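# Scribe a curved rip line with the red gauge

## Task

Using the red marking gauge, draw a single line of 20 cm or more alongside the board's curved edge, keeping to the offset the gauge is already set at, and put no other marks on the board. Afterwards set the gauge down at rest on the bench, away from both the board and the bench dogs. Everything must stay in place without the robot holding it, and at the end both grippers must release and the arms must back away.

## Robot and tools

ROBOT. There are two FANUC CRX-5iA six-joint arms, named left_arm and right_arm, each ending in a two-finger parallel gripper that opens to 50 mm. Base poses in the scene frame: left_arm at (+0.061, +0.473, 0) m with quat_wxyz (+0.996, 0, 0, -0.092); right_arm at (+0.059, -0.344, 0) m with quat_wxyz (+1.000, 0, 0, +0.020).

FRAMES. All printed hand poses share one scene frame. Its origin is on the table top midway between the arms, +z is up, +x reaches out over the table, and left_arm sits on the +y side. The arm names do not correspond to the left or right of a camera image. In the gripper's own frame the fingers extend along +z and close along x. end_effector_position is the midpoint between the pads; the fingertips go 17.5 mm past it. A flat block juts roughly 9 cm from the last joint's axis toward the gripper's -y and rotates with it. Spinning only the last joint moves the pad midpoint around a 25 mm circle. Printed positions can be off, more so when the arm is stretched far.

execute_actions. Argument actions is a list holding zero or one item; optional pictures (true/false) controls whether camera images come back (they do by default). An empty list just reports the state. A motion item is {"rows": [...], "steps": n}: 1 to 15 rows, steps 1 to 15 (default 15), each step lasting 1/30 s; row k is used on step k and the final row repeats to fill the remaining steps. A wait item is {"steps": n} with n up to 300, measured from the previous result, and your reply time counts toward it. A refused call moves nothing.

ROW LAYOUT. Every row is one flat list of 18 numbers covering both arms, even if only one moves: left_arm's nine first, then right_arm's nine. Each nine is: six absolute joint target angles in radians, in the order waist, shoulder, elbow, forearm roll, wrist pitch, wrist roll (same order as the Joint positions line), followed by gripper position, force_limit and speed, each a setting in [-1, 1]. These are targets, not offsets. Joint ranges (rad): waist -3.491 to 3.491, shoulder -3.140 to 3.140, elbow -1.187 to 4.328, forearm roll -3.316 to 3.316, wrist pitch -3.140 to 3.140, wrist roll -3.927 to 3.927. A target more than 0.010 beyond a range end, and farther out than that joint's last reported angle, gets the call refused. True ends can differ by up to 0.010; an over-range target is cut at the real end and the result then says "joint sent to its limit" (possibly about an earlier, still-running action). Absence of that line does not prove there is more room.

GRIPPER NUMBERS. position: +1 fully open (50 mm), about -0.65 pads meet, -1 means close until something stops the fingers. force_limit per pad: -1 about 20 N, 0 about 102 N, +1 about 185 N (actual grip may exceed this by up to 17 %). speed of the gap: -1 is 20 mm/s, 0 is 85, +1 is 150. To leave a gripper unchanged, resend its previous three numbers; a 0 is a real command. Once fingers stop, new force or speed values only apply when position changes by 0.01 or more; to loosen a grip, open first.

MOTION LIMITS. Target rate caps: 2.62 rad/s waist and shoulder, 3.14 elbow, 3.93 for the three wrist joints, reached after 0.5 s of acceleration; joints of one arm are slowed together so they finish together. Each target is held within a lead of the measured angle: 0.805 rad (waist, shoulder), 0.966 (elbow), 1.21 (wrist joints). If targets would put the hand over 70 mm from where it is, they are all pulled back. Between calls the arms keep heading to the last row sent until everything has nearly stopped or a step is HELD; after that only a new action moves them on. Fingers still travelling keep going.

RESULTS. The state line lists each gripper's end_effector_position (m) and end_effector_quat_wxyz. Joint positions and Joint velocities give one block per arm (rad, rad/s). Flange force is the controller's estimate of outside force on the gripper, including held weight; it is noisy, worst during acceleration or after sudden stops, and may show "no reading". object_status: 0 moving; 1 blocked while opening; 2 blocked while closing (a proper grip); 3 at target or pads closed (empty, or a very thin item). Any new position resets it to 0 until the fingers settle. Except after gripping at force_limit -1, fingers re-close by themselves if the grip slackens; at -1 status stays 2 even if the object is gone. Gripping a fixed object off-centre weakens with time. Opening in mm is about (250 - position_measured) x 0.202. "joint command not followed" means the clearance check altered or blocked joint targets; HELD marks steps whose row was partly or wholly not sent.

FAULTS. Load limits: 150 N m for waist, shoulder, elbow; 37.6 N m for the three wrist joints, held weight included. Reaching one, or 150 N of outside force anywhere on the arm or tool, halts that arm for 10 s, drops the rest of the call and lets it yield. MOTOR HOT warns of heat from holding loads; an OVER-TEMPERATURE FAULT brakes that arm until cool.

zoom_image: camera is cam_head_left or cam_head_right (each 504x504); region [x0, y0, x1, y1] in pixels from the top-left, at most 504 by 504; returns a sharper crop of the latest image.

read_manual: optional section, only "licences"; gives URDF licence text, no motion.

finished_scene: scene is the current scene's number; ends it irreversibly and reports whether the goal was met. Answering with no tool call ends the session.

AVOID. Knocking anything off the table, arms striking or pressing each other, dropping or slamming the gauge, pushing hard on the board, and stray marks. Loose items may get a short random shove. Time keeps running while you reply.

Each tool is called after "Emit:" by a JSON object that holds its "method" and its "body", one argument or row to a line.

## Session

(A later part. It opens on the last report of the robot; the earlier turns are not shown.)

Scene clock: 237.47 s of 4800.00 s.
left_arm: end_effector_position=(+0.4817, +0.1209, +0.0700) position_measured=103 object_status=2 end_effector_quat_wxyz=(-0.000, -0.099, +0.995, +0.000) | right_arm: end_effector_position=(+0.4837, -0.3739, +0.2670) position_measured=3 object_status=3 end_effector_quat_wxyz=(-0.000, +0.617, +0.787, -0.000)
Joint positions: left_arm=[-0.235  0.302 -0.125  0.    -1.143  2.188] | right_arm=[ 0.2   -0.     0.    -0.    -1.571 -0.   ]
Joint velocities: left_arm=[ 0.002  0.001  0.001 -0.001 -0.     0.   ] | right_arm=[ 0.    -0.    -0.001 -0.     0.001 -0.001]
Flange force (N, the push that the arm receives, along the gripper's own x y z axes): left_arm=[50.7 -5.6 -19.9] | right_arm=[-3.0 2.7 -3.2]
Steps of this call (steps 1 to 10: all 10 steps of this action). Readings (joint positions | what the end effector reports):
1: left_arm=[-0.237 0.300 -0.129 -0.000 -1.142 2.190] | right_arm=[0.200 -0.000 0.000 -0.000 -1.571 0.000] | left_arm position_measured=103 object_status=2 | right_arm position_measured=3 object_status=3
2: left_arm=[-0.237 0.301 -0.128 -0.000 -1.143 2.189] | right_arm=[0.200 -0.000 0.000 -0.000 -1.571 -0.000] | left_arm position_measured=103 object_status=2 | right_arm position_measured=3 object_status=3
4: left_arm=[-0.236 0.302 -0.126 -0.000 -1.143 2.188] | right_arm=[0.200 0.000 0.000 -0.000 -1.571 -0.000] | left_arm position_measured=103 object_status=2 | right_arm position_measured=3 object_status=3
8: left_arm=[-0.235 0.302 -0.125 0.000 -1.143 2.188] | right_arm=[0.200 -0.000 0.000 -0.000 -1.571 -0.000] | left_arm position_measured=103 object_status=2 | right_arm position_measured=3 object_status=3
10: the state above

Emit:
{"method": "execute_actions", "body": {
  "actions": [
    {"rows":[[-0.2443,0.2905,-0.1409,0,-1.1394,2.1971,-1,-0.3,0,0.2,0,0,0,-1.5708,0,1,0,0]],"steps":8}
  ],
  "pictures": false
}}

Emit:
{"method": "execute_actions", "body": {
  "actions": [
    {"rows":[[-0.407,0.4519,0.081,0,-1.1999,2.1618,-1,-0.3,0,0.2,0,0,0,-1.5708,0,1,0,0]]}
  ],
  "pictures": false
}}

Emit:
{"method": "execute_actions", "body": {
  "actions": [
    {"rows":[[-0.544,0.6902,0.448,0,-1.3285,2.0988,-1,-0.3,0,0.2,0,0,0,-1.5708,0,1,0,0]]}
  ],
  "pictures": false
}}

Emit:
{"method": "execute_actions", "body": {
  "actions": [
    {"steps":12}
  ],
  "pictures": false
}}

Emit:
{"method": "execute_actions", "body": {
  "actions": [
    {"rows":[[-0.5418,0.6963,0.4578,0,-1.3323,2.0966,-1,-0.3,0,0.2,0,0,0,-1.5708,0,1,0,0]],"steps":10}
  ]
}}

Emit:
{"method": "zoom_image", "body": {
  "camera": "cam_head_left",
  "region": [200,170,320,250]
}}

Scene clock: 258.37 s of 4800.00 s.
left_arm: end_effector_position=(+0.4743, +0.1195, +0.0700) position_measured=103 object_status=2 end_effector_quat_wxyz=(+0.000, -0.099, +0.995, +0.000) | right_arm: end_effector_position=(+0.4837, -0.3739, +0.2670) position_measured=3 object_status=3 end_effector_quat_wxyz=(-0.000, +0.617, +0.787, -0.000)
Joint positions: left_arm=[-0.244  0.291 -0.141 -0.    -1.139  2.197] | right_arm=[ 0.2    0.     0.    -0.    -1.571  0.   ]
Joint velocities: left_arm=[-0.004 -0.005 -0.006  0.005 -0.     0.004] | right_arm=[-0.    -0.    -0.    -0.    -0.002  0.001]
Flange force (N, the push that the arm receives, along the gripper's own x y z axes): left_arm=[0.0 0.1 4.6] | right_arm=[-3.0 3.2 -3.0]
Steps of this call (steps 1 to 15: the robot went on to your last target; steps 16 to 90: nothing new was sent; then 17.63 s passed at rest; steps 91 to 98: all 8 steps of this action). Readings (joint positions | what the end effector reports):
91: left_arm=[-0.235 0.302 -0.126 -0.000 -1.143 2.188] | right_arm=[0.200 -0.000 0.000 -0.000 -1.571 -0.000] | left_arm position_measured=103 object_status=2 | right_arm position_measured=3 object_status=3
92: left_arm=[-0.237 0.299 -0.130 -0.001 -1.141 2.190] | right_arm=[0.200 -0.000 0.000 -0.000 -1.571 -0.000] | left_arm position_measured=103 object_status=2 | right_arm position_measured=3 object_status=3
94: left_arm=[-0.242 0.293 -0.138 -0.001 -1.139 2.195] | right_arm=[0.200 -0.000 0.000 0.000 -1.571 -0.000] | left_arm position_measured=103 object_status=2 | right_arm position_measured=3 object_status=3
98: the state above

Scene clock: 258.87 s of 4800.00 s.
left_arm: end_effector_position=(+0.4700, +0.0173, +0.0700) position_measured=103 object_status=2 end_effector_quat_wxyz=(-0.000, -0.000, +1.000, -0.000) | right_arm: end_effector_position=(+0.4837, -0.3739, +0.2670) position_measured=3 object_status=3 end_effector_quat_wxyz=(-0.000, +0.617, +0.787, -0.000)
Joint positions: left_arm=[-0.407  0.452  0.081  0.    -1.2    2.162] | right_arm=[ 0.2   -0.     0.    -0.    -1.571 -0.   ]
Joint velocities: left_arm=[-0.006  0.002  0.005  0.    -0.001 -0.002] | right_arm=[-0.     0.     0.     0.     0.002  0.001]
Flange force (N, the push that the arm receives, along the gripper's own x y z axes): left_arm=[1.3 0.0 1.9] | right_arm=[-2.3 3.1 -3.3]
Steps of this call (steps 1 to 15: all 15 steps of this action). Readings (joint positions | what the end effector reports):
1: left_arm=[-0.245 0.291 -0.140 -0.000 -1.140 2.197] | right_arm=[0.200 -0.000 0.000 -0.000 -1.571 -0.000] | left_arm position_measured=103 object_status=2 | right_arm position_measured=3 object_status=3
2: left_arm=[-0.249 0.295 -0.135 -0.000 -1.142 2.196] | right_arm=[0.200 0.000 0.000 -0.000 -1.571 -0.000] | left_arm position_measured=103 object_status=2 | right_arm position_measured=3 object_status=3
4: left_arm=[-0.272 0.318 -0.103 -0.000 -1.152 2.190] | right_arm=[0.200 0.000 0.000 -0.000 -1.571 -0.000] | left_arm position_measured=103 object_status=2 | right_arm position_measured=3 object_status=3
8: left_arm=[-0.358 0.403 0.014 0.000 -1.183 2.172] | right_arm=[0.200 -0.000 0.000 -0.000 -1.571 -0.000] | left_arm position_measured=103 object_status=2 | right_arm position_measured=3 object_status=3
15: the state above

Scene clock: 259.37 s of 4800.00 s.
left_arm: end_effector_position=(+0.4761, -0.0983, +0.0700) position_measured=103 object_status=2 end_effector_quat_wxyz=(-0.000, +0.099, +0.995, +0.000) | right_arm: end_effector_position=(+0.4837, -0.3739, +0.2670) position_measured=3 object_status=3 end_effector_quat_wxyz=(-0.000, +0.617, +0.787, -0.000)
Joint positions: left_arm=[-0.542  0.687  0.443  0.    -1.327  2.1  ] | right_arm=[ 0.2    0.     0.    -0.    -1.571 -0.   ]
Joint velocities: left_arm=[-0.074  0.128  0.199  0.    -0.069 -0.031] | right_arm=[ 0.     0.    -0.    -0.    -0.001  0.001]
Flange force (N, the push that the arm receives, along the gripper's own x y z axes): left_arm=[-0.6 -13.6 9.0] | right_arm=[-3.3 3.3 -3.4]
Steps of this call (steps 1 to 15: all 15 steps of this action). Readings (joint positions | what the end effector reports):
1: left_arm=[-0.407 0.452 0.081 0.000 -1.200 2.162] | right_arm=[0.200 0.000 0.000 -0.000 -1.571 -0.000] | left_arm position_measured=103 object_status=2 | right_arm position_measured=3 object_status=3
2: left_arm=[-0.409 0.456 0.087 0.000 -1.202 2.161] | right_arm=[0.200 -0.000 0.000 -0.000 -1.571 -0.000] | left_arm position_measured=103 object_status=2 | right_arm position_measured=3 object_status=3
4: left_arm=[-0.421 0.477 0.119 0.000 -1.213 2.155] | right_arm=[0.200 0.000 0.000 -0.000 -1.571 -0.000] | left_arm position_measured=103 object_status=2 | right_arm position_measured=3 object_status=3
8: left_arm=[-0.474 0.567 0.259 0.000 -1.262 2.131] | right_arm=[0.200 -0.000 0.000 -0.000 -1.571 -0.000] | left_arm position_measured=103 object_status=2 | right_arm position_measured=3 object_status=3
15: the state above

Scene clock: 259.77 s of 4800.00 s.
left_arm: end_effector_position=(+0.4760, -0.0999, +0.0700) position_measured=103 object_status=2 end_effector_quat_wxyz=(+0.000, +0.100, +0.995, +0.000) | right_arm: end_effector_position=(+0.4837, -0.3739, +0.2670) position_measured=3 object_status=3 end_effector_quat_wxyz=(-0.000, +0.617, +0.787, -0.000)
Joint positions: left_arm=[-0.544  0.69   0.448 -0.    -1.328  2.099] | right_arm=[ 0.2   -0.     0.    -0.    -1.571  0.   ]
Joint velocities: left_arm=[ 0.001  0.001  0.001  0.001  0.    -0.001] | right_arm=[-0.     0.     0.     0.    -0.002  0.   ]
Flange force (N, the push that the arm receives, along the gripper's own x y z axes): left_arm=[3.1 1.7 2.6] | right_arm=[-2.6 2.3 -3.2]
Steps of this call (steps 1 to 12: the robot went on to your last target). Readings (joint positions | what the end effector reports):
1: left_arm=[-0.544 0.690 0.447 -0.000 -1.328 2.099] | right_arm=[0.200 0.000 0.000 0.000 -1.571 0.000] | left_arm position_measured=103 object_status=2 | right_arm position_measured=3 object_status=3
2: left_arm=[-0.544 0.690 0.447 -0.000 -1.328 2.099] | right_arm=[0.200 -0.000 0.000 -0.000 -1.571 -0.000] | left_arm position_measured=103 object_status=2 | right_arm position_measured=3 object_status=3
4: left_arm=[-0.544 0.690 0.448 -0.000 -1.328 2.099] | right_arm=[0.200 -0.000 0.000 -0.000 -1.571 -0.000] | left_arm position_measured=103 object_status=2 | right_arm position_measured=3 object_status=3
8: left_arm=[-0.544 0.690 0.448 -0.000 -1.328 2.099] | right_arm=[0.200 0.000 0.000 -0.000 -1.571 -0.000] | left_arm position_measured=103 object_status=2 | right_arm position_measured=3 object_status=3
12: the state above

Scene clock: 260.10 s of 4800.00 s.
left_arm: end_effector_position=(+0.4788, -0.1005, +0.0700) position_measured=103 object_status=2 end_effector_quat_wxyz=(+0.000, +0.100, +0.995, +0.000) | right_arm: end_effector_position=(+0.4837, -0.3739, +0.2670) position_measured=3 object_status=3 end_effector_quat_wxyz=(-0.000, +0.617, +0.787, -0.000)
Joint positions: left_arm=[-0.542  0.696  0.458 -0.    -1.332  2.097] | right_arm=[ 0.2   -0.     0.    -0.    -1.571 -0.   ]
Joint velocities: left_arm=[ 0.     0.     0.002 -0.001 -0.     0.   ] | right_arm=[ 0.001  0.    -0.     0.    -0.001  0.001]
Flange force (N, the push that the arm receives, along the gripper's own x y z axes): left_arm=[1.8 0.7 1.9] | right_arm=[-3.7 3.1 -3.4]
Steps of this call (steps 1 to 10: all 10 steps of this action). Readings (joint positions | what the end effector reports):
1: left_arm=[-0.544 0.691 0.449 -0.000 -1.329 2.099] | right_arm=[0.200 -0.000 0.000 -0.000 -1.571 -0.000] | left_arm position_measured=103 object_status=2 | right_arm position_measured=3 object_status=3
2: left_arm=[-0.544 0.692 0.452 -0.000 -1.330 2.098] | right_arm=[0.200 -0.000 0.000 -0.000 -1.571 -0.000] | left_arm position_measured=103 object_status=2 | right_arm position_measured=3 object_status=3
4: left_arm=[-0.543 0.695 0.456 -0.000 -1.332 2.097] | right_arm=[0.200 0.000 0.000 -0.000 -1.571 -0.000] | left_arm position_measured=103 object_status=2 | right_arm position_measured=3 object_status=3
8: left_arm=[-0.542 0.696 0.458 -0.000 -1.332 2.097] | right_arm=[0.200 0.000 0.000 -0.000 -1.571 -0.000] | left_arm position_measured=103 object_status=2 | right_arm position_measured=3 object_status=3
10: the state above

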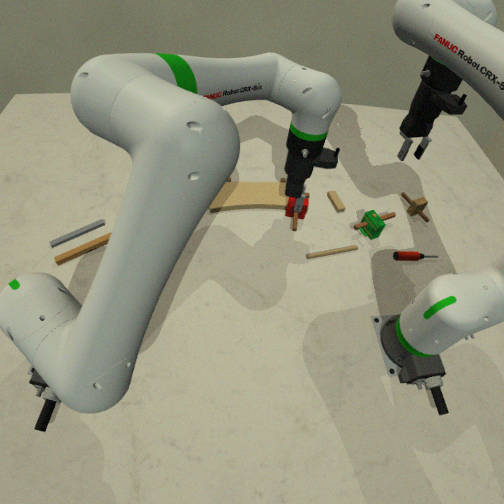

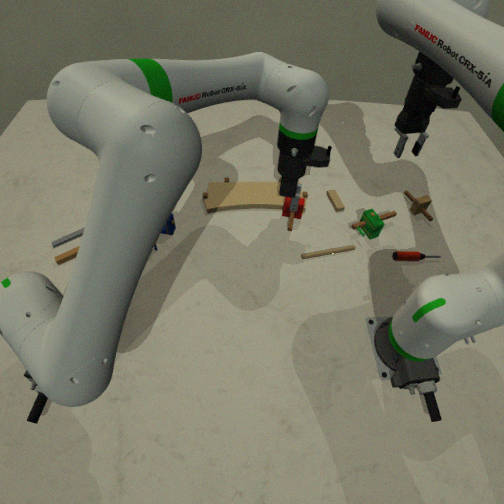

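Region (200, 170, 320, 250) of cam_head_left's 504x504 image, scaled by 4.200, with more detail than that image has.

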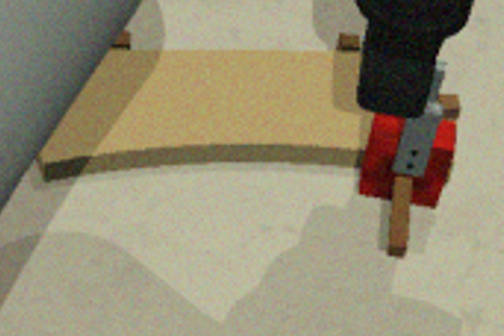

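No marks. Continue probing.

Emit:
{"method": "execute_actions", "body": {
  "actions": [
    {"rows":[[-0.5403,0.7003,0.4644,0,-1.3348,2.0951,-1,-0.3,0,0.2,0,0,0,-1.5708,0,1,0,0]],"steps":10}
  ],
  "pictures": false
}}

Emit:
{"method": "execute_actions", "body": {
  "actions": [
    {"rows":[[-0.5392,0.7033,0.4693,0,-1.3367,2.094,-1,-0.3,0,0.2,0,0,0,-1.5708,0,1,0,0]],"steps":10}
  ],
  "pictures": false
}}

Scene clock: 266.30 s of 4800.00 s.
left_arm: end_effector_position=(+0.4808, -0.1009, +0.0700) position_measured=103 object_status=2 end_effector_quat_wxyz=(+0.000, +0.100, +0.995, -0.000) | right_arm: end_effector_position=(+0.4837, -0.3739, +0.2670) position_measured=3 object_status=3 end_effector_quat_wxyz=(-0.000, +0.617, +0.787, -0.000)
Joint positions: left_arm=[-0.54   0.7    0.464  0.    -1.335  2.095] | right_arm=[ 0.2    0.     0.     0.    -1.571 -0.   ]
Joint velocities: left_arm=[-0.002 -0.001 -0.     0.001 -0.    -0.001] | right_arm=[ 0.001 -0.001 -0.001 -0.     0.     0.001]
Flange force (N, the push that the arm receives, along the gripper's own x y z axes): left_arm=[4.5 3.0 2.0] | right_arm=[-3.2 3.3 -3.3]
Steps of this call (steps 1 to 15: the robot went on to your last target; steps 16 to 90: nothing new was sent; then 2.87 s passed at rest; steps 91 to 100: all 10 steps of this action). Readings (joint positions | what the end effector reports):
91: left_arm=[-0.542 0.697 0.458 0.000 -1.333 2.096] | right_arm=[0.200 0.000 0.000 -0.000 -1.571 -0.000] | left_arm position_measured=103 object_status=2 | right_arm position_measured=3 object_status=3
92: left_arm=[-0.541 0.698 0.461 0.000 -1.333 2.096] | right_arm=[0.200 0.000 -0.000 -0.000 -1.571 -0.000] | left_arm position_measured=103 object_status=2 | right_arm position_measured=3 object_status=3
94: left_arm=[-0.541 0.700 0.463 0.000 -1.334 2.095] | right_arm=[0.200 -0.000 0.000 -0.000 -1.571 -0.000] | left_arm position_measured=103 object_status=2 | right_arm position_measured=3 object_status=3
98: left_arm=[-0.540 0.700 0.464 0.000 -1.335 2.095] | right_arm=[0.200 -0.000 0.000 0.000 -1.571 -0.000] | left_arm position_measured=103 object_status=2 | right_arm position_measured=3 object_status=3
100: the state above

Scene clock: 266.63 s of 4800.00 s.
left_arm: end_effector_position=(+0.4823, -0.1012, +0.0700) position_measured=103 object_status=2 end_effector_quat_wxyz=(+0.000, +0.100, +0.995, -0.000) | right_arm: end_effector_position=(+0.4837, -0.3739, +0.2670) position_measured=3 object_status=3 end_effector_quat_wxyz=(-0.000, +0.617, +0.787, -0.000)
Joint positions: left_arm=[-0.539  0.703  0.469  0.    -1.337  2.094] | right_arm=[ 0.2   -0.     0.     0.    -1.571  0.   ]
Joint velocities: left_arm=[-0.     0.    -0.001  0.001 -0.    -0.001] | right_arm=[ 0.     0.    -0.     0.001  0.     0.001]
Flange force (N, the push that the arm receives, along the gripper's own x y z axes): left_arm=[3.9 2.6 1.9] | right_arm=[-2.8 2.8 -2.7]
Steps of this call (steps 1 to 10: all 10 steps of this action). Readings (joint positions | what the end effector reports):
1: left_arm=[-0.540 0.701 0.465 0.000 -1.335 2.095] | right_arm=[0.200 -0.000 0.000 -0.000 -1.571 -0.000] | left_arm position_measured=103 object_status=2 | right_arm position_measured=3 object_status=3
2: left_arm=[-0.540 0.702 0.467 0.000 -1.336 2.095] | right_arm=[0.200 -0.000 0.000 -0.000 -1.571 -0.000] | left_arm position_measured=103 object_status=2 | right_arm position_measured=3 object_status=3
4: left_arm=[-0.539 0.703 0.469 0.000 -1.336 2.094] | right_arm=[0.200 -0.000 0.000 -0.000 -1.571 -0.000] | left_arm position_measured=103 object_status=2 | right_arm position_measured=3 object_status=3
8: left_arm=[-0.539 0.703 0.469 0.000 -1.337 2.094] | right_arm=[0.200 0.000 0.000 0.000 -1.571 -0.000] | left_arm position_measured=103 object_status=2 | right_arm position_measured=3 object_status=3
10: the state above

Emit:
{"method": "execute_actions", "body": {
  "actions": [
    {"rows":[[-0.5381,0.7063,0.4742,0,-1.3386,2.0929,-1,-0.3,0,0.2,0,0,0,-1.5708,0,1,0,0]],"steps":10}
  ],
  "pictures": false
}}

Emit:
{"method": "execute_actions", "body": {
  "actions": [
    {"rows":[[-0.5374,0.7083,0.4775,0,-1.3399,2.0922,-1,-0.3,0,0.2,0,0,0,-1.5708,0,1,0,0]],"steps":10}
  ],
  "pictures": false
}}

Scene clock: 277.87 s of 4800.00 s.
left_arm: end_effector_position=(+0.4837, -0.1014, +0.0700) position_measured=103 object_status=2 end_effector_quat_wxyz=(+0.000, +0.100, +0.995, -0.000) | right_arm: end_effector_position=(+0.4837, -0.3739, +0.2670) position_measured=3 object_status=3 end_effector_quat_wxyz=(-0.000, +0.617, +0.787, -0.000)
Joint positions: left_arm=[-0.538  0.706  0.474 -0.    -1.339  2.093] | right_arm=[ 0.2   -0.     0.    -0.    -1.571 -0.   ]
Joint velocities: left_arm=[ 0.001  0.     0.001 -0.001 -0.    -0.   ] | right_arm=[ 0.     0.     0.     0.001 -0.    -0.002]
Flange force (N, the push that the arm receives, along the gripper's own x y z axes): left_arm=[3.1 1.5 1.0] | right_arm=[-3.1 4.1 -3.7]
Steps of this call (steps 1 to 15: the robot went on to your last target; steps 16 to 90: nothing new was sent; then 7.90 s passed at rest; steps 91 to 100: all 10 steps of this action). Readings (joint positions | what the end effector reports):
91: left_arm=[-0.539 0.704 0.470 -0.000 -1.337 2.094] | right_arm=[0.200 -0.000 0.000 0.000 -1.571 -0.000] | left_arm position_measured=103 object_status=2 | right_arm position_measured=3 object_status=3
92: left_arm=[-0.539 0.705 0.471 -0.000 -1.338 2.094] | right_arm=[0.200 0.000 0.000 -0.000 -1.571 -0.000] | left_arm position_measured=103 object_status=2 | right_arm position_measured=3 object_status=3
94: left_arm=[-0.538 0.706 0.473 -0.000 -1.338 2.093] | right_arm=[0.200 -0.000 0.000 -0.000 -1.571 -0.000] | left_arm position_measured=103 object_status=2 | right_arm position_measured=3 object_status=3
98: left_arm=[-0.538 0.706 0.474 -0.000 -1.339 2.093] | right_arm=[0.200 -0.000 0.000 -0.000 -1.571 -0.000] | left_arm position_measured=103 object_status=2 | right_arm position_measured=3 object_status=3
100: the state above

Scene clock: 278.20 s of 4800.00 s.
left_arm: end_effector_position=(+0.4847, -0.1016, +0.0700) position_measured=103 object_status=2 end_effector_quat_wxyz=(+0.000, +0.100, +0.995, -0.000) | right_arm: end_effector_position=(+0.4837, -0.3739, +0.2670) position_measured=3 object_status=3 end_effector_quat_wxyz=(-0.000, +0.617, +0.787, -0.000)
Joint positions: left_arm=[-0.537  0.708  0.477 -0.    -1.34   2.092] | right_arm=[ 0.2   -0.     0.    -0.    -1.571 -0.   ]
Joint velocities: left_arm=[ 0.001  0.001 -0.    -0.001 -0.     0.   ] | right_arm=[ 0.     0.    -0.    -0.001 -0.001  0.001]
Flange force (N, the push that the arm receives, along the gripper's own x y z axes): left_arm=[2.2 1.0 2.0] | right_arm=[-2.3 2.6 -2.2]
Steps of this call (steps 1 to 10: all 10 steps of this action). Readings (joint positions | what the end effector reports):
1: left_arm=[-0.538 0.706 0.474 -0.000 -1.339 2.093] | right_arm=[0.200 -0.000 0.000 -0.000 -1.571 -0.000] | left_arm position_measured=103 object_status=2 | right_arm position_measured=3 object_status=3
2: left_arm=[-0.538 0.707 0.476 -0.000 -1.339 2.093] | right_arm=[0.200 0.000 0.000 -0.000 -1.571 -0.000] | left_arm position_measured=103 object_status=2 | right_arm position_measured=3 object_status=3
4: left_arm=[-0.537 0.708 0.477 -0.000 -1.340 2.092] | right_arm=[0.200 -0.000 0.000 -0.000 -1.571 -0.000] | left_arm position_measured=103 object_status=2 | right_arm position_measured=3 object_status=3
8: left_arm=[-0.537 0.708 0.477 -0.000 -1.340 2.092] | right_arm=[0.200 -0.000 0.000 -0.000 -1.571 -0.000] | left_arm position_measured=103 object_status=2 | right_arm position_measured=3 object_status=3
10: the state above

Emit:
{"method": "execute_actions", "body": {
  "actions": [
    {"rows":[[-0.5363,0.7113,0.4824,0,-1.3418,2.0911,-1,-0.3,0,0.2,0,0,0,-1.5708,0,1,0,0]],"steps":10}
  ],
  "pictures": false
}}

Emit:
{"method": "execute_actions", "body": {
  "actions": [
    {"rows":[[-0.5356,0.7133,0.4857,0,-1.3431,2.0904,-1,-0.3,0,0.2,0,0,0,-1.5708,0,1,0,0]],"steps":10}
  ]
}}

Emit:
{"method": "zoom_image", "body": {
  "camera": "cam_head_left",
  "region": [250,170,330,240]
}}

Scene clock: 286.43 s of 4800.00 s.
left_arm: end_effector_position=(+0.4861, -0.1019, +0.0700) position_measured=103 object_status=2 end_effector_quat_wxyz=(+0.000, +0.100, +0.995, -0.000) | right_arm: end_effector_position=(+0.4837, -0.3739, +0.2670) position_measured=3 object_status=3 end_effector_quat_wxyz=(-0.000, +0.617, +0.787, -0.000)
Joint positions: left_arm=[-0.536  0.711  0.482 -0.    -1.342  2.091] | right_arm=[ 0.2   -0.     0.    -0.    -1.571 -0.   ]
Joint velocities: left_arm=[ 0.     0.001 -0.    -0.001 -0.    -0.003] | right_arm=[-0.     0.     0.     0.    -0.    -0.001]
Flange force (N, the push that the arm receives, along the gripper's own x y z axes): left_arm=[1.7 0.8 1.2] | right_arm=[-2.6 2.1 -2.7]
Steps of this call (steps 1 to 15: the robot went on to your last target; steps 16 to 90: nothing new was sent; then 4.90 s passed at rest; steps 91 to 100: all 10 steps of this action). Readings (joint positions | what the end effector reports):
91: left_arm=[-0.537 0.709 0.478 -0.000 -1.340 2.092] | right_arm=[0.200 -0.000 0.000 -0.000 -1.571 -0.000] | left_arm position_measured=103 object_status=2 | right_arm position_measured=3 object_status=3
92: left_arm=[-0.537 0.710 0.480 -0.000 -1.341 2.092] | right_arm=[0.200 -0.000 0.000 -0.000 -1.571 -0.000] | left_arm position_measured=103 object_status=2 | right_arm position_measured=3 object_status=3
94: left_arm=[-0.536 0.711 0.482 -0.000 -1.341 2.091] | right_arm=[0.200 0.000 0.000 -0.000 -1.571 -0.000] | left_arm position_measured=103 object_status=2 | right_arm position_measured=3 object_status=3
98: left_arm=[-0.536 0.711 0.482 -0.000 -1.342 2.091] | right_arm=[0.200 -0.000 0.000 0.000 -1.571 -0.000] | left_arm position_measured=103 object_status=2 | right_arm position_measured=3 object_status=3
100: the state above

Scene clock: 286.77 s of 4800.00 s.
left_arm: end_effector_position=(+0.4870, -0.1021, +0.0700) position_measured=103 object_status=2 end_effector_quat_wxyz=(+0.000, +0.100, +0.995, +0.000) | right_arm: end_effector_position=(+0.4837, -0.3739, +0.2670) position_measured=3 object_status=3 end_effector_quat_wxyz=(-0.000, +0.617, +0.787, -0.000)
Joint positions: left_arm=[-0.536  0.713  0.486 -0.    -1.343  2.09 ] | right_arm=[ 0.2    0.     0.     0.    -1.571 -0.   ]
Joint velocities: left_arm=[-0.     0.002 -0.    -0.    -0.    -0.   ] | right_arm=[-0.001 -0.001 -0.001  0.     0.     0.   ]
Flange force (N, the push that the arm receives, along the gripper's own x y z axes): left_arm=[17.6 2.3 -1.7] | right_arm=[-1.7 2.2 -2.4]
Steps of this call (steps 1 to 10: all 10 steps of this action). Readings (joint positions | what the end effector reports):
1: left_arm=[-0.536 0.711 0.483 -0.000 -1.342 2.091] | right_arm=[0.200 0.000 0.000 -0.000 -1.571 -0.000] | left_arm position_measured=103 object_status=2 | right_arm position_measured=3 object_status=3
2: left_arm=[-0.536 0.712 0.484 -0.000 -1.342 2.091] | right_arm=[0.200 0.000 0.000 -0.000 -1.571 -0.000] | left_arm position_measured=103 object_status=2 | right_arm position_measured=3 object_status=3
4: left_arm=[-0.536 0.713 0.485 -0.000 -1.343 2.091] | right_arm=[0.200 -0.000 0.000 0.000 -1.571 -0.000] | left_arm position_measured=103 object_status=2 | right_arm position_measured=3 object_status=3
8: left_arm=[-0.536 0.713 0.486 -0.000 -1.343 2.090] | right_arm=[0.200 -0.000 0.000 -0.000 -1.571 -0.000] | left_arm position_measured=103 object_status=2 | right_arm position_measured=3 object_status=3
10: the state above

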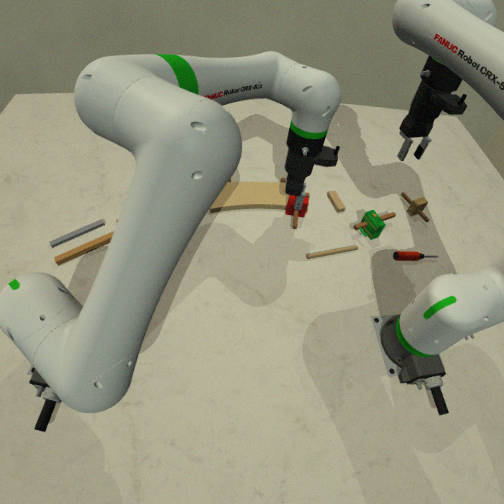

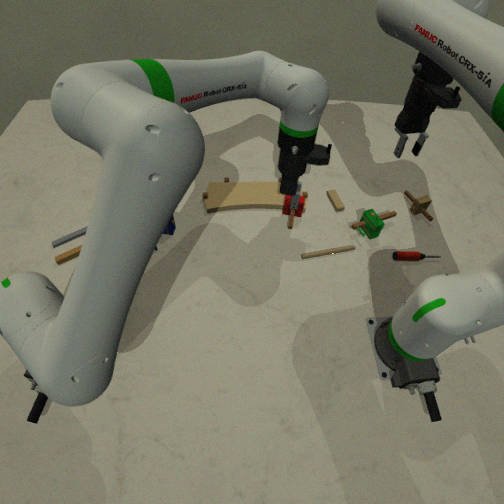

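Region (250, 170, 330, 240) of cam_head_left's 504x504 image, scaled by 6.300, with more detail than that image has; it fills the top 441 rows of this view, and the rest is white.

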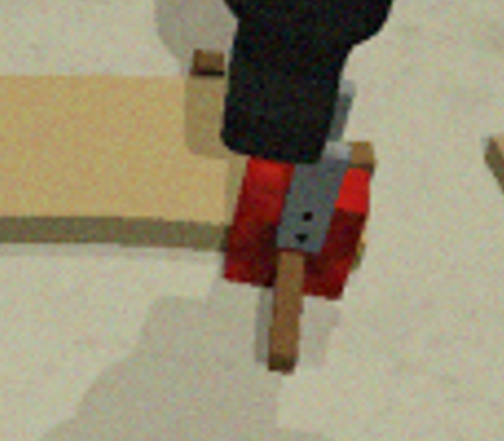

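Emit:
{"method": "execute_actions", "body": {
  "actions": [
    {"rows":[[-0.5356,0.7133,0.4857,0,-1.3431,2.1334,-1,-0.3,0,0.2,0,0,0,-1.5708,0,1,0,0]]}
  ],
  "pictures": false
}}

Emit:
{"method": "execute_actions", "body": {
  "actions": [
    {"rows":[[-0.5356,0.7133,0.4857,0,-1.3431,2.1534,-1,-0.3,0,0.2,0,0,0,-1.5708,0,1,0,0]]}
  ],
  "pictures": false
}}

Scene clock: 299.00 s of 4800.00 s.
left_arm: end_effector_position=(+0.4881, -0.1023, +0.0700) position_measured=103 object_status=2 end_effector_quat_wxyz=(+0.000, +0.079, +0.997, -0.000) | right_arm: end_effector_position=(+0.4837, -0.3739, +0.2670) position_measured=3 object_status=3 end_effector_quat_wxyz=(-0.000, +0.617, +0.787, -0.000)
Joint positions: left_arm=[-0.536  0.713  0.486  0.    -1.343  2.133] | right_arm=[ 0.2    0.     0.    -0.    -1.571  0.   ]
Joint velocities: left_arm=[ 0.001 -0.001 -0.     0.001 -0.002 -0.001] | right_arm=[ 0.     0.    -0.     0.    -0.001 -0.001]
Flange force (N, the push that the arm receives, along the gripper's own x y z axes): left_arm=[18.6 0.7 0.7] | right_arm=[-1.6 2.9 -3.6]
Steps of this call (steps 1 to 15: the robot went on to your last target; steps 16 to 90: nothing new was sent; then 8.73 s passed at rest; steps 91 to 105: all 15 steps of this action). Readings (joint positions | what the end effector reports):
91: left_arm=[-0.536 0.713 0.486 0.000 -1.343 2.091] | right_arm=[0.200 0.000 0.000 -0.000 -1.571 -0.000] | left_arm position_measured=103 object_status=2 | right_arm position_measured=3 object_status=3
92: left_arm=[-0.536 0.713 0.486 0.000 -1.343 2.098] | right_arm=[0.200 -0.000 0.000 -0.000 -1.571 0.000] | left_arm position_measured=103 object_status=2 | right_arm position_measured=3 object_status=3
94: left_arm=[-0.536 0.713 0.486 0.000 -1.343 2.122] | right_arm=[0.200 -0.000 0.000 -0.000 -1.571 -0.000] | left_arm position_measured=103 object_status=2 | right_arm position_measured=3 object_status=3
98: left_arm=[-0.536 0.713 0.486 0.000 -1.343 2.133] | right_arm=[0.200 0.000 0.000 -0.000 -1.571 -0.000] | left_arm position_measured=103 object_status=2 | right_arm position_measured=3 object_status=3
105: the state above

Scene clock: 299.50 s of 4800.00 s.
left_arm: end_effector_position=(+0.4886, -0.1024, +0.0700) position_measured=103 object_status=2 end_effector_quat_wxyz=(-0.000, +0.069, +0.998, -0.000) | right_arm: end_effector_position=(+0.4837, -0.3739, +0.2670) position_measured=3 object_status=3 end_effector_quat_wxyz=(-0.000, +0.617, +0.787, -0.000)
Joint positions: left_arm=[-0.536  0.713  0.486  0.    -1.343  2.153] | right_arm=[ 0.2   -0.     0.    -0.    -1.571  0.   ]
Joint velocities: left_arm=[-0.     0.     0.002  0.     0.001  0.002] | right_arm=[-0.     0.    -0.     0.     0.001  0.002]
Flange force (N, the push that the arm receives, along the gripper's own x y z axes): left_arm=[28.6 -2.0 -3.3] | right_arm=[-2.6 2.0 -3.2]
Steps of this call (steps 1 to 15: all 15 steps of this action). Readings (joint positions | what the end effector reports):
1: left_arm=[-0.536 0.713 0.486 0.000 -1.343 2.134] | right_arm=[0.200 0.000 0.000 0.000 -1.571 -0.000] | left_arm position_measured=103 object_status=2 | right_arm position_measured=3 object_status=3
2: left_arm=[-0.536 0.713 0.486 0.000 -1.343 2.140] | right_arm=[0.200 0.000 0.000 -0.000 -1.571 -0.000] | left_arm position_measured=103 object_status=2 | right_arm position_measured=3 object_status=3
4: left_arm=[-0.536 0.713 0.486 0.000 -1.343 2.150] | right_arm=[0.200 -0.000 0.000 -0.000 -1.571 -0.000] | left_arm position_measured=103 object_status=2 | right_arm position_measured=3 object_status=3
8: left_arm=[-0.536 0.713 0.486 0.000 -1.343 2.153] | right_arm=[0.200 0.000 0.000 -0.000 -1.571 -0.000] | left_arm position_measured=103 object_status=2 | right_arm position_measured=3 object_status=3
15: the state above

Emit:
{"method": "execute_actions", "body": {
  "actions": [
    {"rows":[[-0.536,0.7149,0.4787,0,-1.3346,2.138,-1,-0.3,0,0.2,0,0,0,-1.5708,0,1,0,0]]}
  ],
  "pictures": false
}}

Emit:
{"method": "execute_actions", "body": {
  "actions": [
    {"rows":[[-0.536,0.7159,0.4767,0,-1.3316,2.138,-1,-0.3,0,0.2,0,0,0,-1.5708,0,1,0,0]],"steps":10}
  ],
  "pictures": false
}}

Emit:
{"method": "execute_actions", "body": {
  "actions": [
    {"rows":[[-0.536,0.7169,0.4747,0,-1.3286,2.138,-1,-0.3,0,0.2,0,0,0,-1.5708,0,1,0,0]],"steps":10}
  ],
  "pictures": false
}}

Scene clock: 320.13 s of 4800.00 s.
left_arm: end_effector_position=(+0.4878, -0.1022, +0.0660) position_measured=103 object_status=2 end_effector_quat_wxyz=(+0.000, +0.076, +0.997, +0.000) | right_arm: end_effector_position=(+0.4837, -0.3739, +0.2670) position_measured=3 object_status=3 end_effector_quat_wxyz=(-0.000, +0.617, +0.787, -0.000)
Joint positions: left_arm=[-0.536  0.715  0.479 -0.    -1.335  2.138] | right_arm=[ 0.2   -0.     0.    -0.    -1.571 -0.   ]
Joint velocities: left_arm=[-0.001  0.002 -0.001  0.001  0.    -0.001] | right_arm=[ 0.    -0.001  0.001  0.    -0.001  0.001]
Flange force (N, the push that the arm receives, along the gripper's own x y z axes): left_arm=[11.9 6.4 -11.9] | right_arm=[-2.6 2.7 -2.8]
Steps of this call (steps 1 to 15: the robot went on to your last target; steps 16 to 90: nothing new was sent; then 17.13 s passed at rest; steps 91 to 105: all 15 steps of this action). Readings (joint positions | what the end effector reports):
91: left_arm=[-0.536 0.713 0.485 -0.000 -1.343 2.153] | right_arm=[0.200 -0.000 0.000 0.000 -1.571 -0.000] | left_arm position_measured=103 object_status=2 | right_arm position_measured=3 object_status=3
92: left_arm=[-0.536 0.713 0.483 -0.000 -1.340 2.148] | right_arm=[0.200 0.000 0.000 -0.000 -1.571 -0.000] | left_arm position_measured=103 object_status=2 | right_arm position_measured=3 object_status=3
94: left_arm=[-0.536 0.714 0.480 -0.000 -1.336 2.141] | right_arm=[0.200 -0.000 0.000 -0.000 -1.571 -0.000] | left_arm position_measured=103 object_status=2 | right_arm position_measured=3 object_status=3
98: left_arm=[-0.536 0.715 0.479 -0.000 -1.335 2.138] | right_arm=[0.200 -0.000 0.000 -0.000 -1.571 0.000] | left_arm position_measured=103 object_status=2 | right_arm position_measured=3 object_status=3
105: the state above

Scene clock: 320.47 s of 4800.00 s.
left_arm: end_effector_position=(+0.4877, -0.1023, +0.0647) position_measured=103 object_status=2 end_effector_quat_wxyz=(+0.000, +0.076, +0.997, -0.000) | right_arm: end_effector_position=(+0.4837, -0.3739, +0.2670) position_measured=3 object_status=3 end_effector_quat_wxyz=(-0.000, +0.617, +0.787, -0.000)
Joint positions: left_arm=[-0.536  0.716  0.477  0.    -1.332  2.138] | right_arm=[ 0.2    0.     0.    -0.    -1.571 -0.   ]
Joint velocities: left_arm=[ 0.     0.001 -0.     0.001  0.     0.   ] | right_arm=[ 0.001  0.     0.     0.    -0.001  0.001]
Flange force (N, the push that the arm receives, along the gripper's own x y z axes): left_arm=[24.6 12.7 -48.4] | right_arm=[-3.7 3.3 -3.6]
Steps of this call (steps 1 to 10: all 10 steps of this action). Readings (joint positions | what the end effector reports):
1: left_arm=[-0.536 0.715 0.479 -0.000 -1.334 2.138] | right_arm=[0.200 -0.000 0.000 -0.000 -1.571 -0.000] | left_arm position_measured=103 object_status=2 | right_arm position_measured=3 object_status=3
2: left_arm=[-0.536 0.715 0.478 0.000 -1.333 2.138] | right_arm=[0.200 0.000 0.000 0.000 -1.571 -0.000] | left_arm position_measured=103 object_status=2 | right_arm position_measured=3 object_status=3
4: left_arm=[-0.536 0.715 0.477 0.000 -1.332 2.138] | right_arm=[0.200 -0.000 0.000 -0.000 -1.571 0.000] | left_arm position_measured=103 object_status=2 | right_arm position_measured=3 object_status=3
8: left_arm=[-0.536 0.716 0.477 0.000 -1.332 2.138] | right_arm=[0.200 -0.000 0.000 -0.000 -1.571 -0.000] | left_arm position_measured=103 object_status=2 | right_arm position_measured=3 object_status=3
10: the state above

Scene clock: 320.80 s of 4800.00 s.
left_arm: end_effector_position=(+0.4876, -0.1023, +0.0631) position_measured=103 object_status=2 end_effector_quat_wxyz=(+0.000, +0.077, +0.997, -0.000) | right_arm: end_effector_position=(+0.4837, -0.3739, +0.2670) position_measured=3 object_status=3 end_effector_quat_wxyz=(-0.000, +0.617, +0.787, -0.000)
Joint positions: left_arm=[-0.536  0.717  0.475  0.    -1.329  2.138] | right_arm=[ 0.2   -0.     0.    -0.    -1.571 -0.   ]
Joint velocities: left_arm=[-0.002  0.    -0.001 -0.    -0.     0.001] | right_arm=[-0.     0.001 -0.    -0.    -0.     0.   ]
Flange force (N, the push that the arm receives, along the gripper's own x y z axes): left_arm=[50.0 17.5 -75.8] | right_arm=[-1.7 1.9 -2.9]
Steps of this call (steps 1 to 10: all 10 steps of this action). Readings (joint positions | what the end effector reports):
1: left_arm=[-0.536 0.716 0.477 0.000 -1.331 2.138] | right_arm=[0.200 -0.000 0.000 -0.000 -1.571 -0.000] | left_arm position_measured=103 object_status=2 | right_arm position_measured=3 object_status=3
2: left_arm=[-0.536 0.716 0.476 0.000 -1.330 2.138] | right_arm=[0.200 -0.000 0.000 -0.000 -1.571 -0.000] | left_arm position_measured=103 object_status=2 | right_arm position_measured=3 object_status=3
4: left_arm=[-0.536 0.716 0.475 0.000 -1.329 2.138] | right_arm=[0.200 0.000 0.000 -0.000 -1.571 -0.000] | left_arm position_measured=103 object_status=2 | right_arm position_measured=3 object_status=3
8: left_arm=[-0.536 0.717 0.475 0.000 -1.329 2.138] | right_arm=[0.200 0.000 0.000 -0.000 -1.571 -0.000] | left_arm position_measured=103 object_status=2 | right_arm position_measured=3 object_status=3
10: the state above

Emit:
{"method": "execute_actions", "body": {
  "actions": [
    {"rows":[[-0.5356,0.7159,0.4803,0,-1.3352,2.138,-1,-0.3,0,0.2,0,0,0,-1.5708,0,1,0,0]]}
  ]
}}

Emit:
{"method": "zoom_image", "body": {
  "camera": "cam_head_left",
  "region": [250,170,330,240]
}}

Scene clock: 337.20 s of 4800.00 s.
left_arm: end_effector_position=(+0.4882, -0.1022, +0.0657) position_measured=103 object_status=2 end_effector_quat_wxyz=(-0.000, +0.076, +0.997, +0.000) | right_arm: end_effector_position=(+0.4837, -0.3739, +0.2670) position_measured=3 object_status=3 end_effector_quat_wxyz=(-0.000, +0.617, +0.787, -0.000)
Joint positions: left_arm=[-0.536  0.716  0.48  -0.    -1.335  2.138] | right_arm=[ 0.2   -0.     0.    -0.    -1.571 -0.   ]
Joint velocities: left_arm=[-0.001 -0.     0.     0.002  0.    -0.001] | right_arm=[-0.    -0.     0.001 -0.    -0.001  0.   ]
Flange force (N, the push that the arm receives, along the gripper's own x y z axes): left_arm=[29.1 -3.5 2.3] | right_arm=[-3.6 3.2 -3.1]
Steps of this call (steps 1 to 15: the robot went on to your last target; steps 16 to 90: nothing new was sent; then 12.90 s passed at rest; steps 91 to 105: all 15 steps of this action). Readings (joint positions | what the end effector reports):
91: left_arm=[-0.536 0.717 0.475 -0.000 -1.329 2.138] | right_arm=[0.200 -0.000 0.000 0.000 -1.571 -0.000] | left_arm position_measured=103 object_status=2 | right_arm position_measured=3 object_status=3
92: left_arm=[-0.536 0.717 0.477 -0.000 -1.331 2.138] | right_arm=[0.200 -0.000 -0.000 -0.000 -1.571 -0.000] | left_arm position_measured=103 object_status=2 | right_arm position_measured=3 object_status=3
94: left_arm=[-0.536 0.717 0.479 -0.000 -1.334 2.138] | right_arm=[0.200 -0.000 0.000 0.000 -1.571 -0.000] | left_arm position_measured=103 object_status=2 | right_arm position_measured=3 object_status=3
98: left_arm=[-0.536 0.717 0.480 -0.000 -1.335 2.138] | right_arm=[0.200 -0.000 0.000 -0.000 -1.571 -0.000] | left_arm position_measured=103 object_status=2 | right_arm position_measured=3 object_status=3
105: the state above

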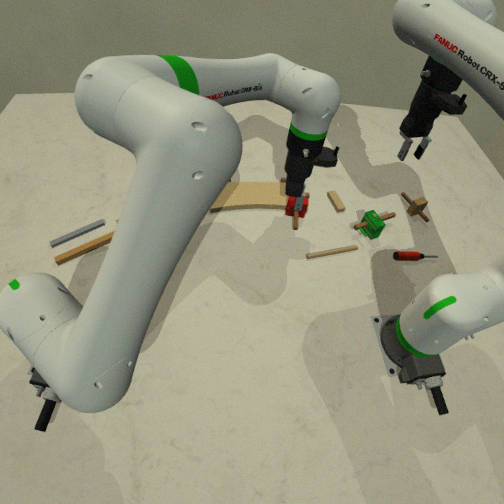

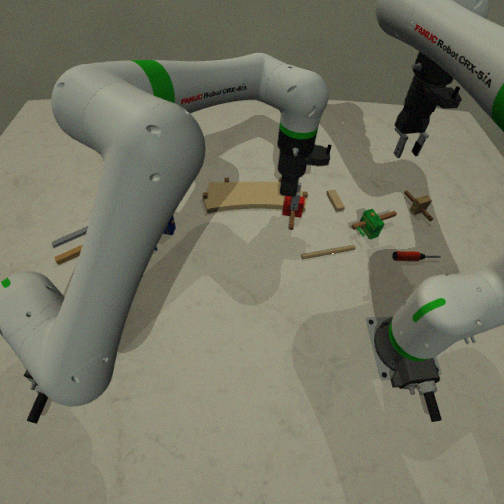

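Region (250, 170, 330, 240) of cam_head_left's 504x504 image, scaled by 6.300, with more detail than that image has; it fills the top 441 rows of this view, and the rest is white.

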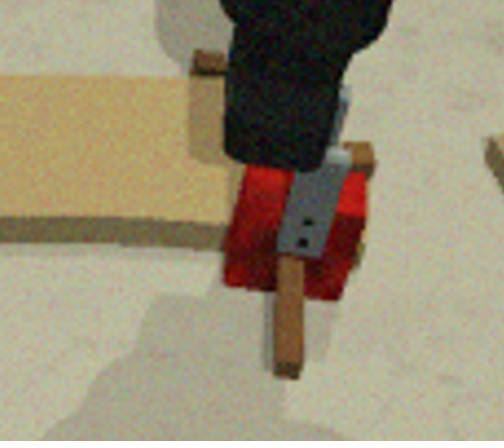

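Emit:
{"method": "execute_actions", "body": {
  "actions": [
    {"rows":[[-0.536,0.7151,0.4775,0,-1.3332,2.138,-1,-0.3,0,0.2,0,0,0,-1.5708,0,1,0,0]]}
  ],
  "pictures": false
}}

Emit:
{"method": "execute_actions", "body": {
  "actions": [
    {"rows":[[-0.5268,0.7004,0.4534,0,-1.3238,2.142,-1,-0.3,0,0.2,0,0,0,-1.5708,0,1,0,0]]}
  ],
  "pictures": false
}}

Scene clock: 346.67 s of 4800.00 s.
left_arm: end_effector_position=(+0.4877, -0.1022, +0.0655) position_measured=103 object_status=2 end_effector_quat_wxyz=(+0.000, +0.076, +0.997, -0.000) | right_arm: end_effector_position=(+0.4837, -0.3739, +0.2670) position_measured=3 object_status=3 end_effector_quat_wxyz=(-0.000, +0.617, +0.787, -0.000)
Joint positions: left_arm=[-0.536  0.715  0.478  0.    -1.333  2.138] | right_arm=[ 0.2   -0.     0.    -0.    -1.571 -0.   ]
Joint velocities: left_arm=[ 0.001 -0.     0.001  0.     0.     0.001] | right_arm=[ 0.    -0.     0.     0.     0.    -0.001]
Flange force (N, the push that the arm receives, along the gripper's own x y z axes): left_arm=[19.3 5.3 -9.5] | right_arm=[-3.6 3.7 -3.0]
Steps of this call (steps 1 to 15: the robot went on to your last target; steps 16 to 90: nothing new was sent; then 5.97 s passed at rest; steps 91 to 105: all 15 steps of this action). Readings (joint positions | what the end effector reports):
91: left_arm=[-0.536 0.716 0.480 0.000 -1.335 2.138] | right_arm=[0.200 -0.000 0.000 -0.000 -1.571 -0.000] | left_arm position_measured=103 object_status=2 | right_arm position_measured=3 object_status=3
92: left_arm=[-0.536 0.716 0.479 0.000 -1.334 2.138] | right_arm=[0.200 -0.000 0.000 0.000 -1.571 -0.000] | left_arm position_measured=103 object_status=2 | right_arm position_measured=3 object_status=3
94: left_arm=[-0.536 0.715 0.478 0.000 -1.333 2.138] | right_arm=[0.200 -0.000 0.000 0.000 -1.571 -0.000] | left_arm position_measured=103 object_status=2 | right_arm position_measured=3 object_status=3
98: left_arm=[-0.536 0.715 0.478 0.000 -1.333 2.138] | right_arm=[0.200 0.000 0.000 -0.000 -1.571 -0.000] | left_arm position_measured=103 object_status=2 | right_arm position_measured=3 object_status=3
105: the state above

Scene clock: 347.17 s of 4800.00 s.
left_arm: end_effector_position=(+0.4888, -0.0946, +0.0653) position_measured=103 object_status=2 end_effector_quat_wxyz=(-0.000, +0.070, +0.998, +0.000) | right_arm: end_effector_position=(+0.4837, -0.3739, +0.2670) position_measured=3 object_status=3 end_effector_quat_wxyz=(-0.000, +0.617, +0.787, -0.000)
Joint positions: left_arm=[-0.527  0.7    0.453  0.    -1.324  2.142] | right_arm=[ 0.2   -0.     0.    -0.    -1.571 -0.   ]
Joint velocities: left_arm=[-0.    -0.001 -0.001  0.001  0.    -0.002] | right_arm=[ 0.    -0.     0.001  0.001  0.001 -0.   ]
Flange force (N, the push that the arm receives, along the gripper's own x y z axes): left_arm=[17.2 -2.5 -4.7] | right_arm=[-3.0 2.2 -2.2]
Steps of this call (steps 1 to 15: all 15 steps of this action). Readings (joint positions | what the end effector reports):
1: left_arm=[-0.536 0.715 0.477 0.000 -1.333 2.138] | right_arm=[0.200 -0.000 0.000 -0.000 -1.571 -0.000] | left_arm position_measured=103 object_status=2 | right_arm position_measured=3 object_status=3
2: left_arm=[-0.534 0.712 0.472 0.000 -1.330 2.139] | right_arm=[0.200 -0.000 0.000 -0.000 -1.571 -0.000] | left_arm position_measured=103 object_status=2 | right_arm position_measured=3 object_status=3
4: left_arm=[-0.529 0.704 0.458 0.000 -1.326 2.141] | right_arm=[0.200 -0.000 0.000 -0.000 -1.571 0.000] | left_arm position_measured=103 object_status=2 | right_arm position_measured=3 object_status=3
8: left_arm=[-0.527 0.701 0.454 0.000 -1.324 2.142] | right_arm=[0.200 -0.000 0.000 0.000 -1.571 -0.000] | left_arm position_measured=103 object_status=2 | right_arm position_measured=3 object_status=3
15: the state above

Down another 0.3 mm, continue.

Emit:
{"method": "execute_actions", "body": {
  "actions": [
    {"rows":[[-0.5177,0.6859,0.4291,0,-1.314,2.1459,-1,-0.3,0,0.2,0,0,0,-1.5708,0,1,0,0]],"steps":12}
  ],
  "pictures": false
}}

Emit:
{"method": "execute_actions", "body": {
  "actions": [
    {"rows":[[-0.5085,0.6714,0.4057,0,-1.3051,2.1497,-1,-0.3,0,0.2,0,0,0,-1.5708,0,1,0,0]],"steps":12}
  ],
  "pictures": false
}}

Emit:
{"method": "execute_actions", "body": {
  "actions": [
    {"rows":[[-0.4992,0.6569,0.3824,0,-1.2963,2.1535,-1,-0.3,0,0.2,0,0,0,-1.5708,0,1,0,0]],"steps":12}
  ]
}}

Emit:
{"method": "zoom_image", "body": {
  "camera": "cam_head_left",
  "region": [250,170,330,240]
}}

Scene clock: 358.83 s of 4800.00 s.
left_arm: end_effector_position=(+0.4898, -0.0871, +0.0651) position_measured=103 object_status=2 end_effector_quat_wxyz=(+0.000, +0.063, +0.998, -0.000) | right_arm: end_effector_position=(+0.4837, -0.3739, +0.2670) position_measured=3 object_status=3 end_effector_quat_wxyz=(-0.000, +0.617, +0.787, -0.000)
Joint positions: left_arm=[-0.518  0.686  0.429  0.    -1.314  2.146] | right_arm=[ 0.2   -0.     0.    -0.    -1.571 -0.   ]
Joint velocities: left_arm=[ 0.001 -0.003 -0.001 -0.     0.    -0.   ] | right_arm=[-0.    -0.     0.001 -0.    -0.001 -0.001]
Flange force (N, the push that the arm receives, along the gripper's own x y z axes): left_arm=[16.6 -3.5 -9.4] | right_arm=[-2.7 2.9 -3.6]
Steps of this call (steps 1 to 15: the robot went on to your last target; steps 16 to 90: nothing new was sent; then 8.27 s passed at rest; steps 91 to 102: all 12 steps of this action). Readings (joint positions | what the end effector reports):
91: left_arm=[-0.527 0.700 0.453 0.000 -1.323 2.142] | right_arm=[0.200 -0.000 0.000 -0.000 -1.571 -0.000] | left_arm position_measured=103 object_status=2 | right_arm position_measured=3 object_status=3
92: left_arm=[-0.525 0.697 0.447 0.000 -1.321 2.143] | right_arm=[0.200 0.000 0.000 -0.000 -1.571 -0.000] | left_arm position_measured=103 object_status=2 | right_arm position_measured=3 object_status=3
94: left_arm=[-0.519 0.689 0.434 0.000 -1.316 2.145] | right_arm=[0.200 -0.000 0.000 -0.000 -1.571 -0.000] | left_arm position_measured=103 object_status=2 | right_arm position_measured=3 object_status=3
98: left_arm=[-0.518 0.686 0.429 0.000 -1.314 2.146] | right_arm=[0.200 -0.000 0.000 0.000 -1.571 -0.000] | left_arm position_measured=103 object_status=2 | right_arm position_measured=3 object_status=3
102: the state above

Scene clock: 359.23 s of 4800.00 s.
left_arm: end_effector_position=(+0.4907, -0.0795, +0.0651) position_measured=103 object_status=2 end_effector_quat_wxyz=(-0.000, +0.057, +0.998, -0.000) | right_arm: end_effector_position=(+0.4837, -0.3739, +0.2670) position_measured=3 object_status=3 end_effector_quat_wxyz=(-0.000, +0.617, +0.787, -0.000)
Joint positions: left_arm=[-0.509  0.671  0.406  0.    -1.305  2.15 ] | right_arm=[ 0.2   -0.     0.    -0.    -1.571  0.   ]
Joint velocities: left_arm=[-0.001 -0.001 -0.001 -0.001  0.     0.   ] | right_arm=[ 0.    -0.     0.    -0.     0.001  0.   ]
Flange force (N, the push that the arm receives, along the gripper's own x y z axes): left_arm=[14.5 -5.1 -9.4] | right_arm=[-3.2 4.0 -4.0]
Steps of this call (steps 1 to 12: all 12 steps of this action). Readings (joint positions | what the end effector reports):
1: left_arm=[-0.517 0.685 0.428 0.000 -1.314 2.146] | right_arm=[0.200 -0.000 0.000 -0.000 -1.571 -0.000] | left_arm position_measured=103 object_status=2 | right_arm position_measured=3 object_status=3
2: left_arm=[-0.515 0.682 0.423 0.000 -1.312 2.147] | right_arm=[0.200 -0.000 0.000 -0.000 -1.571 -0.000] | left_arm position_measured=103 object_status=2 | right_arm position_measured=3 object_status=3
4: left_arm=[-0.510 0.674 0.410 0.000 -1.307 2.149] | right_arm=[0.200 0.000 0.000 -0.000 -1.571 -0.000] | left_arm position_measured=103 object_status=2 | right_arm position_measured=3 object_status=3
8: left_arm=[-0.509 0.672 0.406 0.000 -1.305 2.150] | right_arm=[0.200 0.000 0.000 -0.000 -1.571 -0.000] | left_arm position_measured=103 object_status=2 | right_arm position_measured=3 object_status=3
12: the state above

Scene clock: 359.63 s of 4800.00 s.
left_arm: end_effector_position=(+0.4915, -0.0719, +0.0651) position_measured=103 object_status=2 end_effector_quat_wxyz=(-0.000, +0.050, +0.999, -0.000) | right_arm: end_effector_position=(+0.4837, -0.3739, +0.2670) position_measured=3 object_status=3 end_effector_quat_wxyz=(-0.000, +0.617, +0.787, -0.000)
Joint positions: left_arm=[-0.499  0.657  0.382  0.    -1.296  2.153] | right_arm=[ 0.2    0.     0.     0.    -1.571 -0.   ]
Joint velocities: left_arm=[ 0.001 -0.001 -0.     0.001  0.     0.001] | right_arm=[ 0.    -0.    -0.     0.     0.    -0.001]
Flange force (N, the push that the arm receives, along the gripper's own x y z axes): left_arm=[15.5 -1.0 -4.9] | right_arm=[-3.1 3.1 -3.9]
Steps of this call (steps 1 to 12: all 12 steps of this action). Readings (joint positions | what the end effector reports):
1: left_arm=[-0.508 0.671 0.405 0.000 -1.305 2.150] | right_arm=[0.200 -0.000 0.000 -0.000 -1.571 -0.000] | left_arm position_measured=103 object_status=2 | right_arm position_measured=3 object_status=3
2: left_arm=[-0.506 0.668 0.400 0.000 -1.303 2.151] | right_arm=[0.200 0.000 0.000 0.000 -1.571 -0.000] | left_arm position_measured=103 object_status=2 | right_arm position_measured=3 object_status=3
4: left_arm=[-0.501 0.660 0.387 0.000 -1.298 2.153] | right_arm=[0.200 -0.000 0.000 -0.000 -1.571 -0.000] | left_arm position_measured=103 object_status=2 | right_arm position_measured=3 object_status=3
8: left_arm=[-0.499 0.657 0.383 0.000 -1.296 2.153] | right_arm=[0.200 0.000 0.000 0.000 -1.571 -0.000] | left_arm position_measured=103 object_status=2 | right_arm position_measured=3 object_status=3
12: the state above

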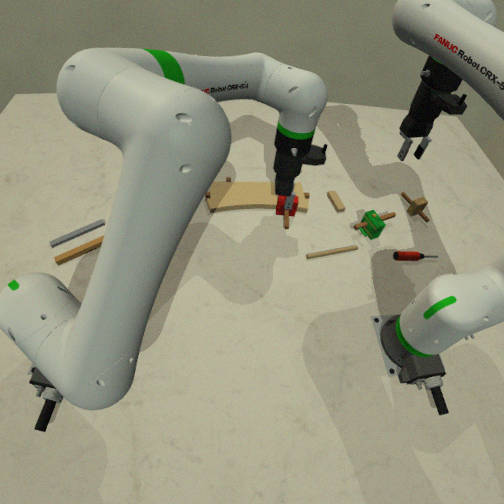

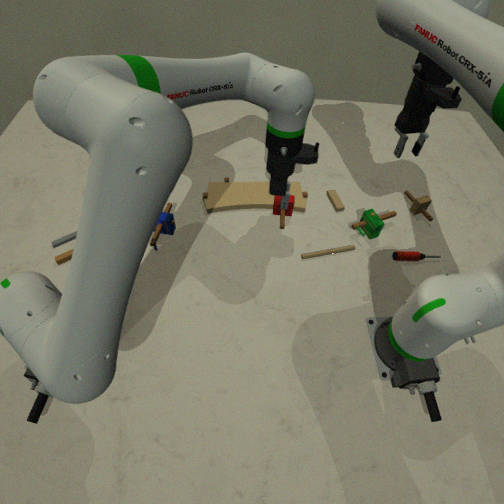

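Region (250, 170, 330, 240) of cam_head_left's 504x504 image, scaled by 6.300, with more detail than that image has; it fills the top 441 rows of this view, and the rest is white.

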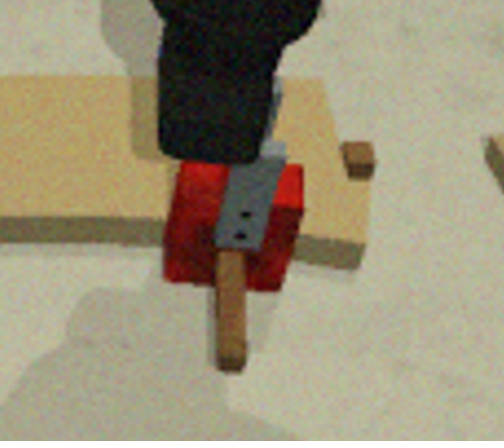

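Emit:
{"method": "zoom_image", "body": {
  "camera": "cam_head_left",
  "region": [285,178,315,208]
}}

Emit:
{"method": "zoom_image", "body": {
  "camera": "cam_head_right",
  "region": [280,178,310,208]
}}

Region (285, 178, 315, 208) of cam_head_left's 504x504 image, scaled by 16.800, with more detail than that image has.

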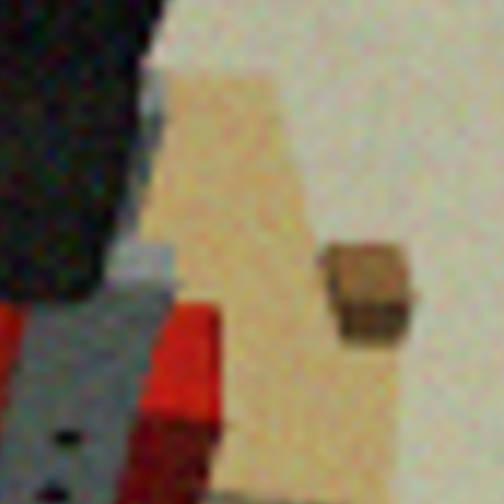

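Region (280, 178, 310, 208) of cam_head_right's 504x504 image, scaled by 16.800, with more detail than that image has.

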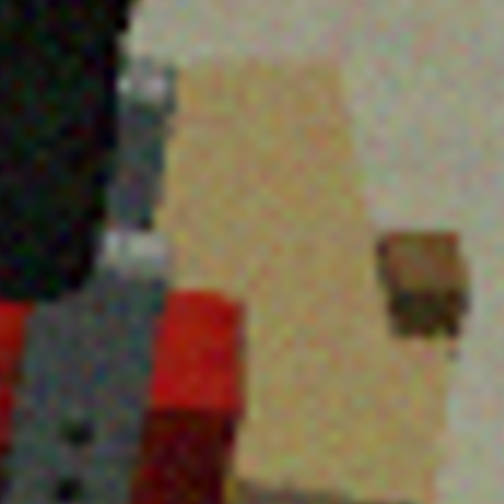

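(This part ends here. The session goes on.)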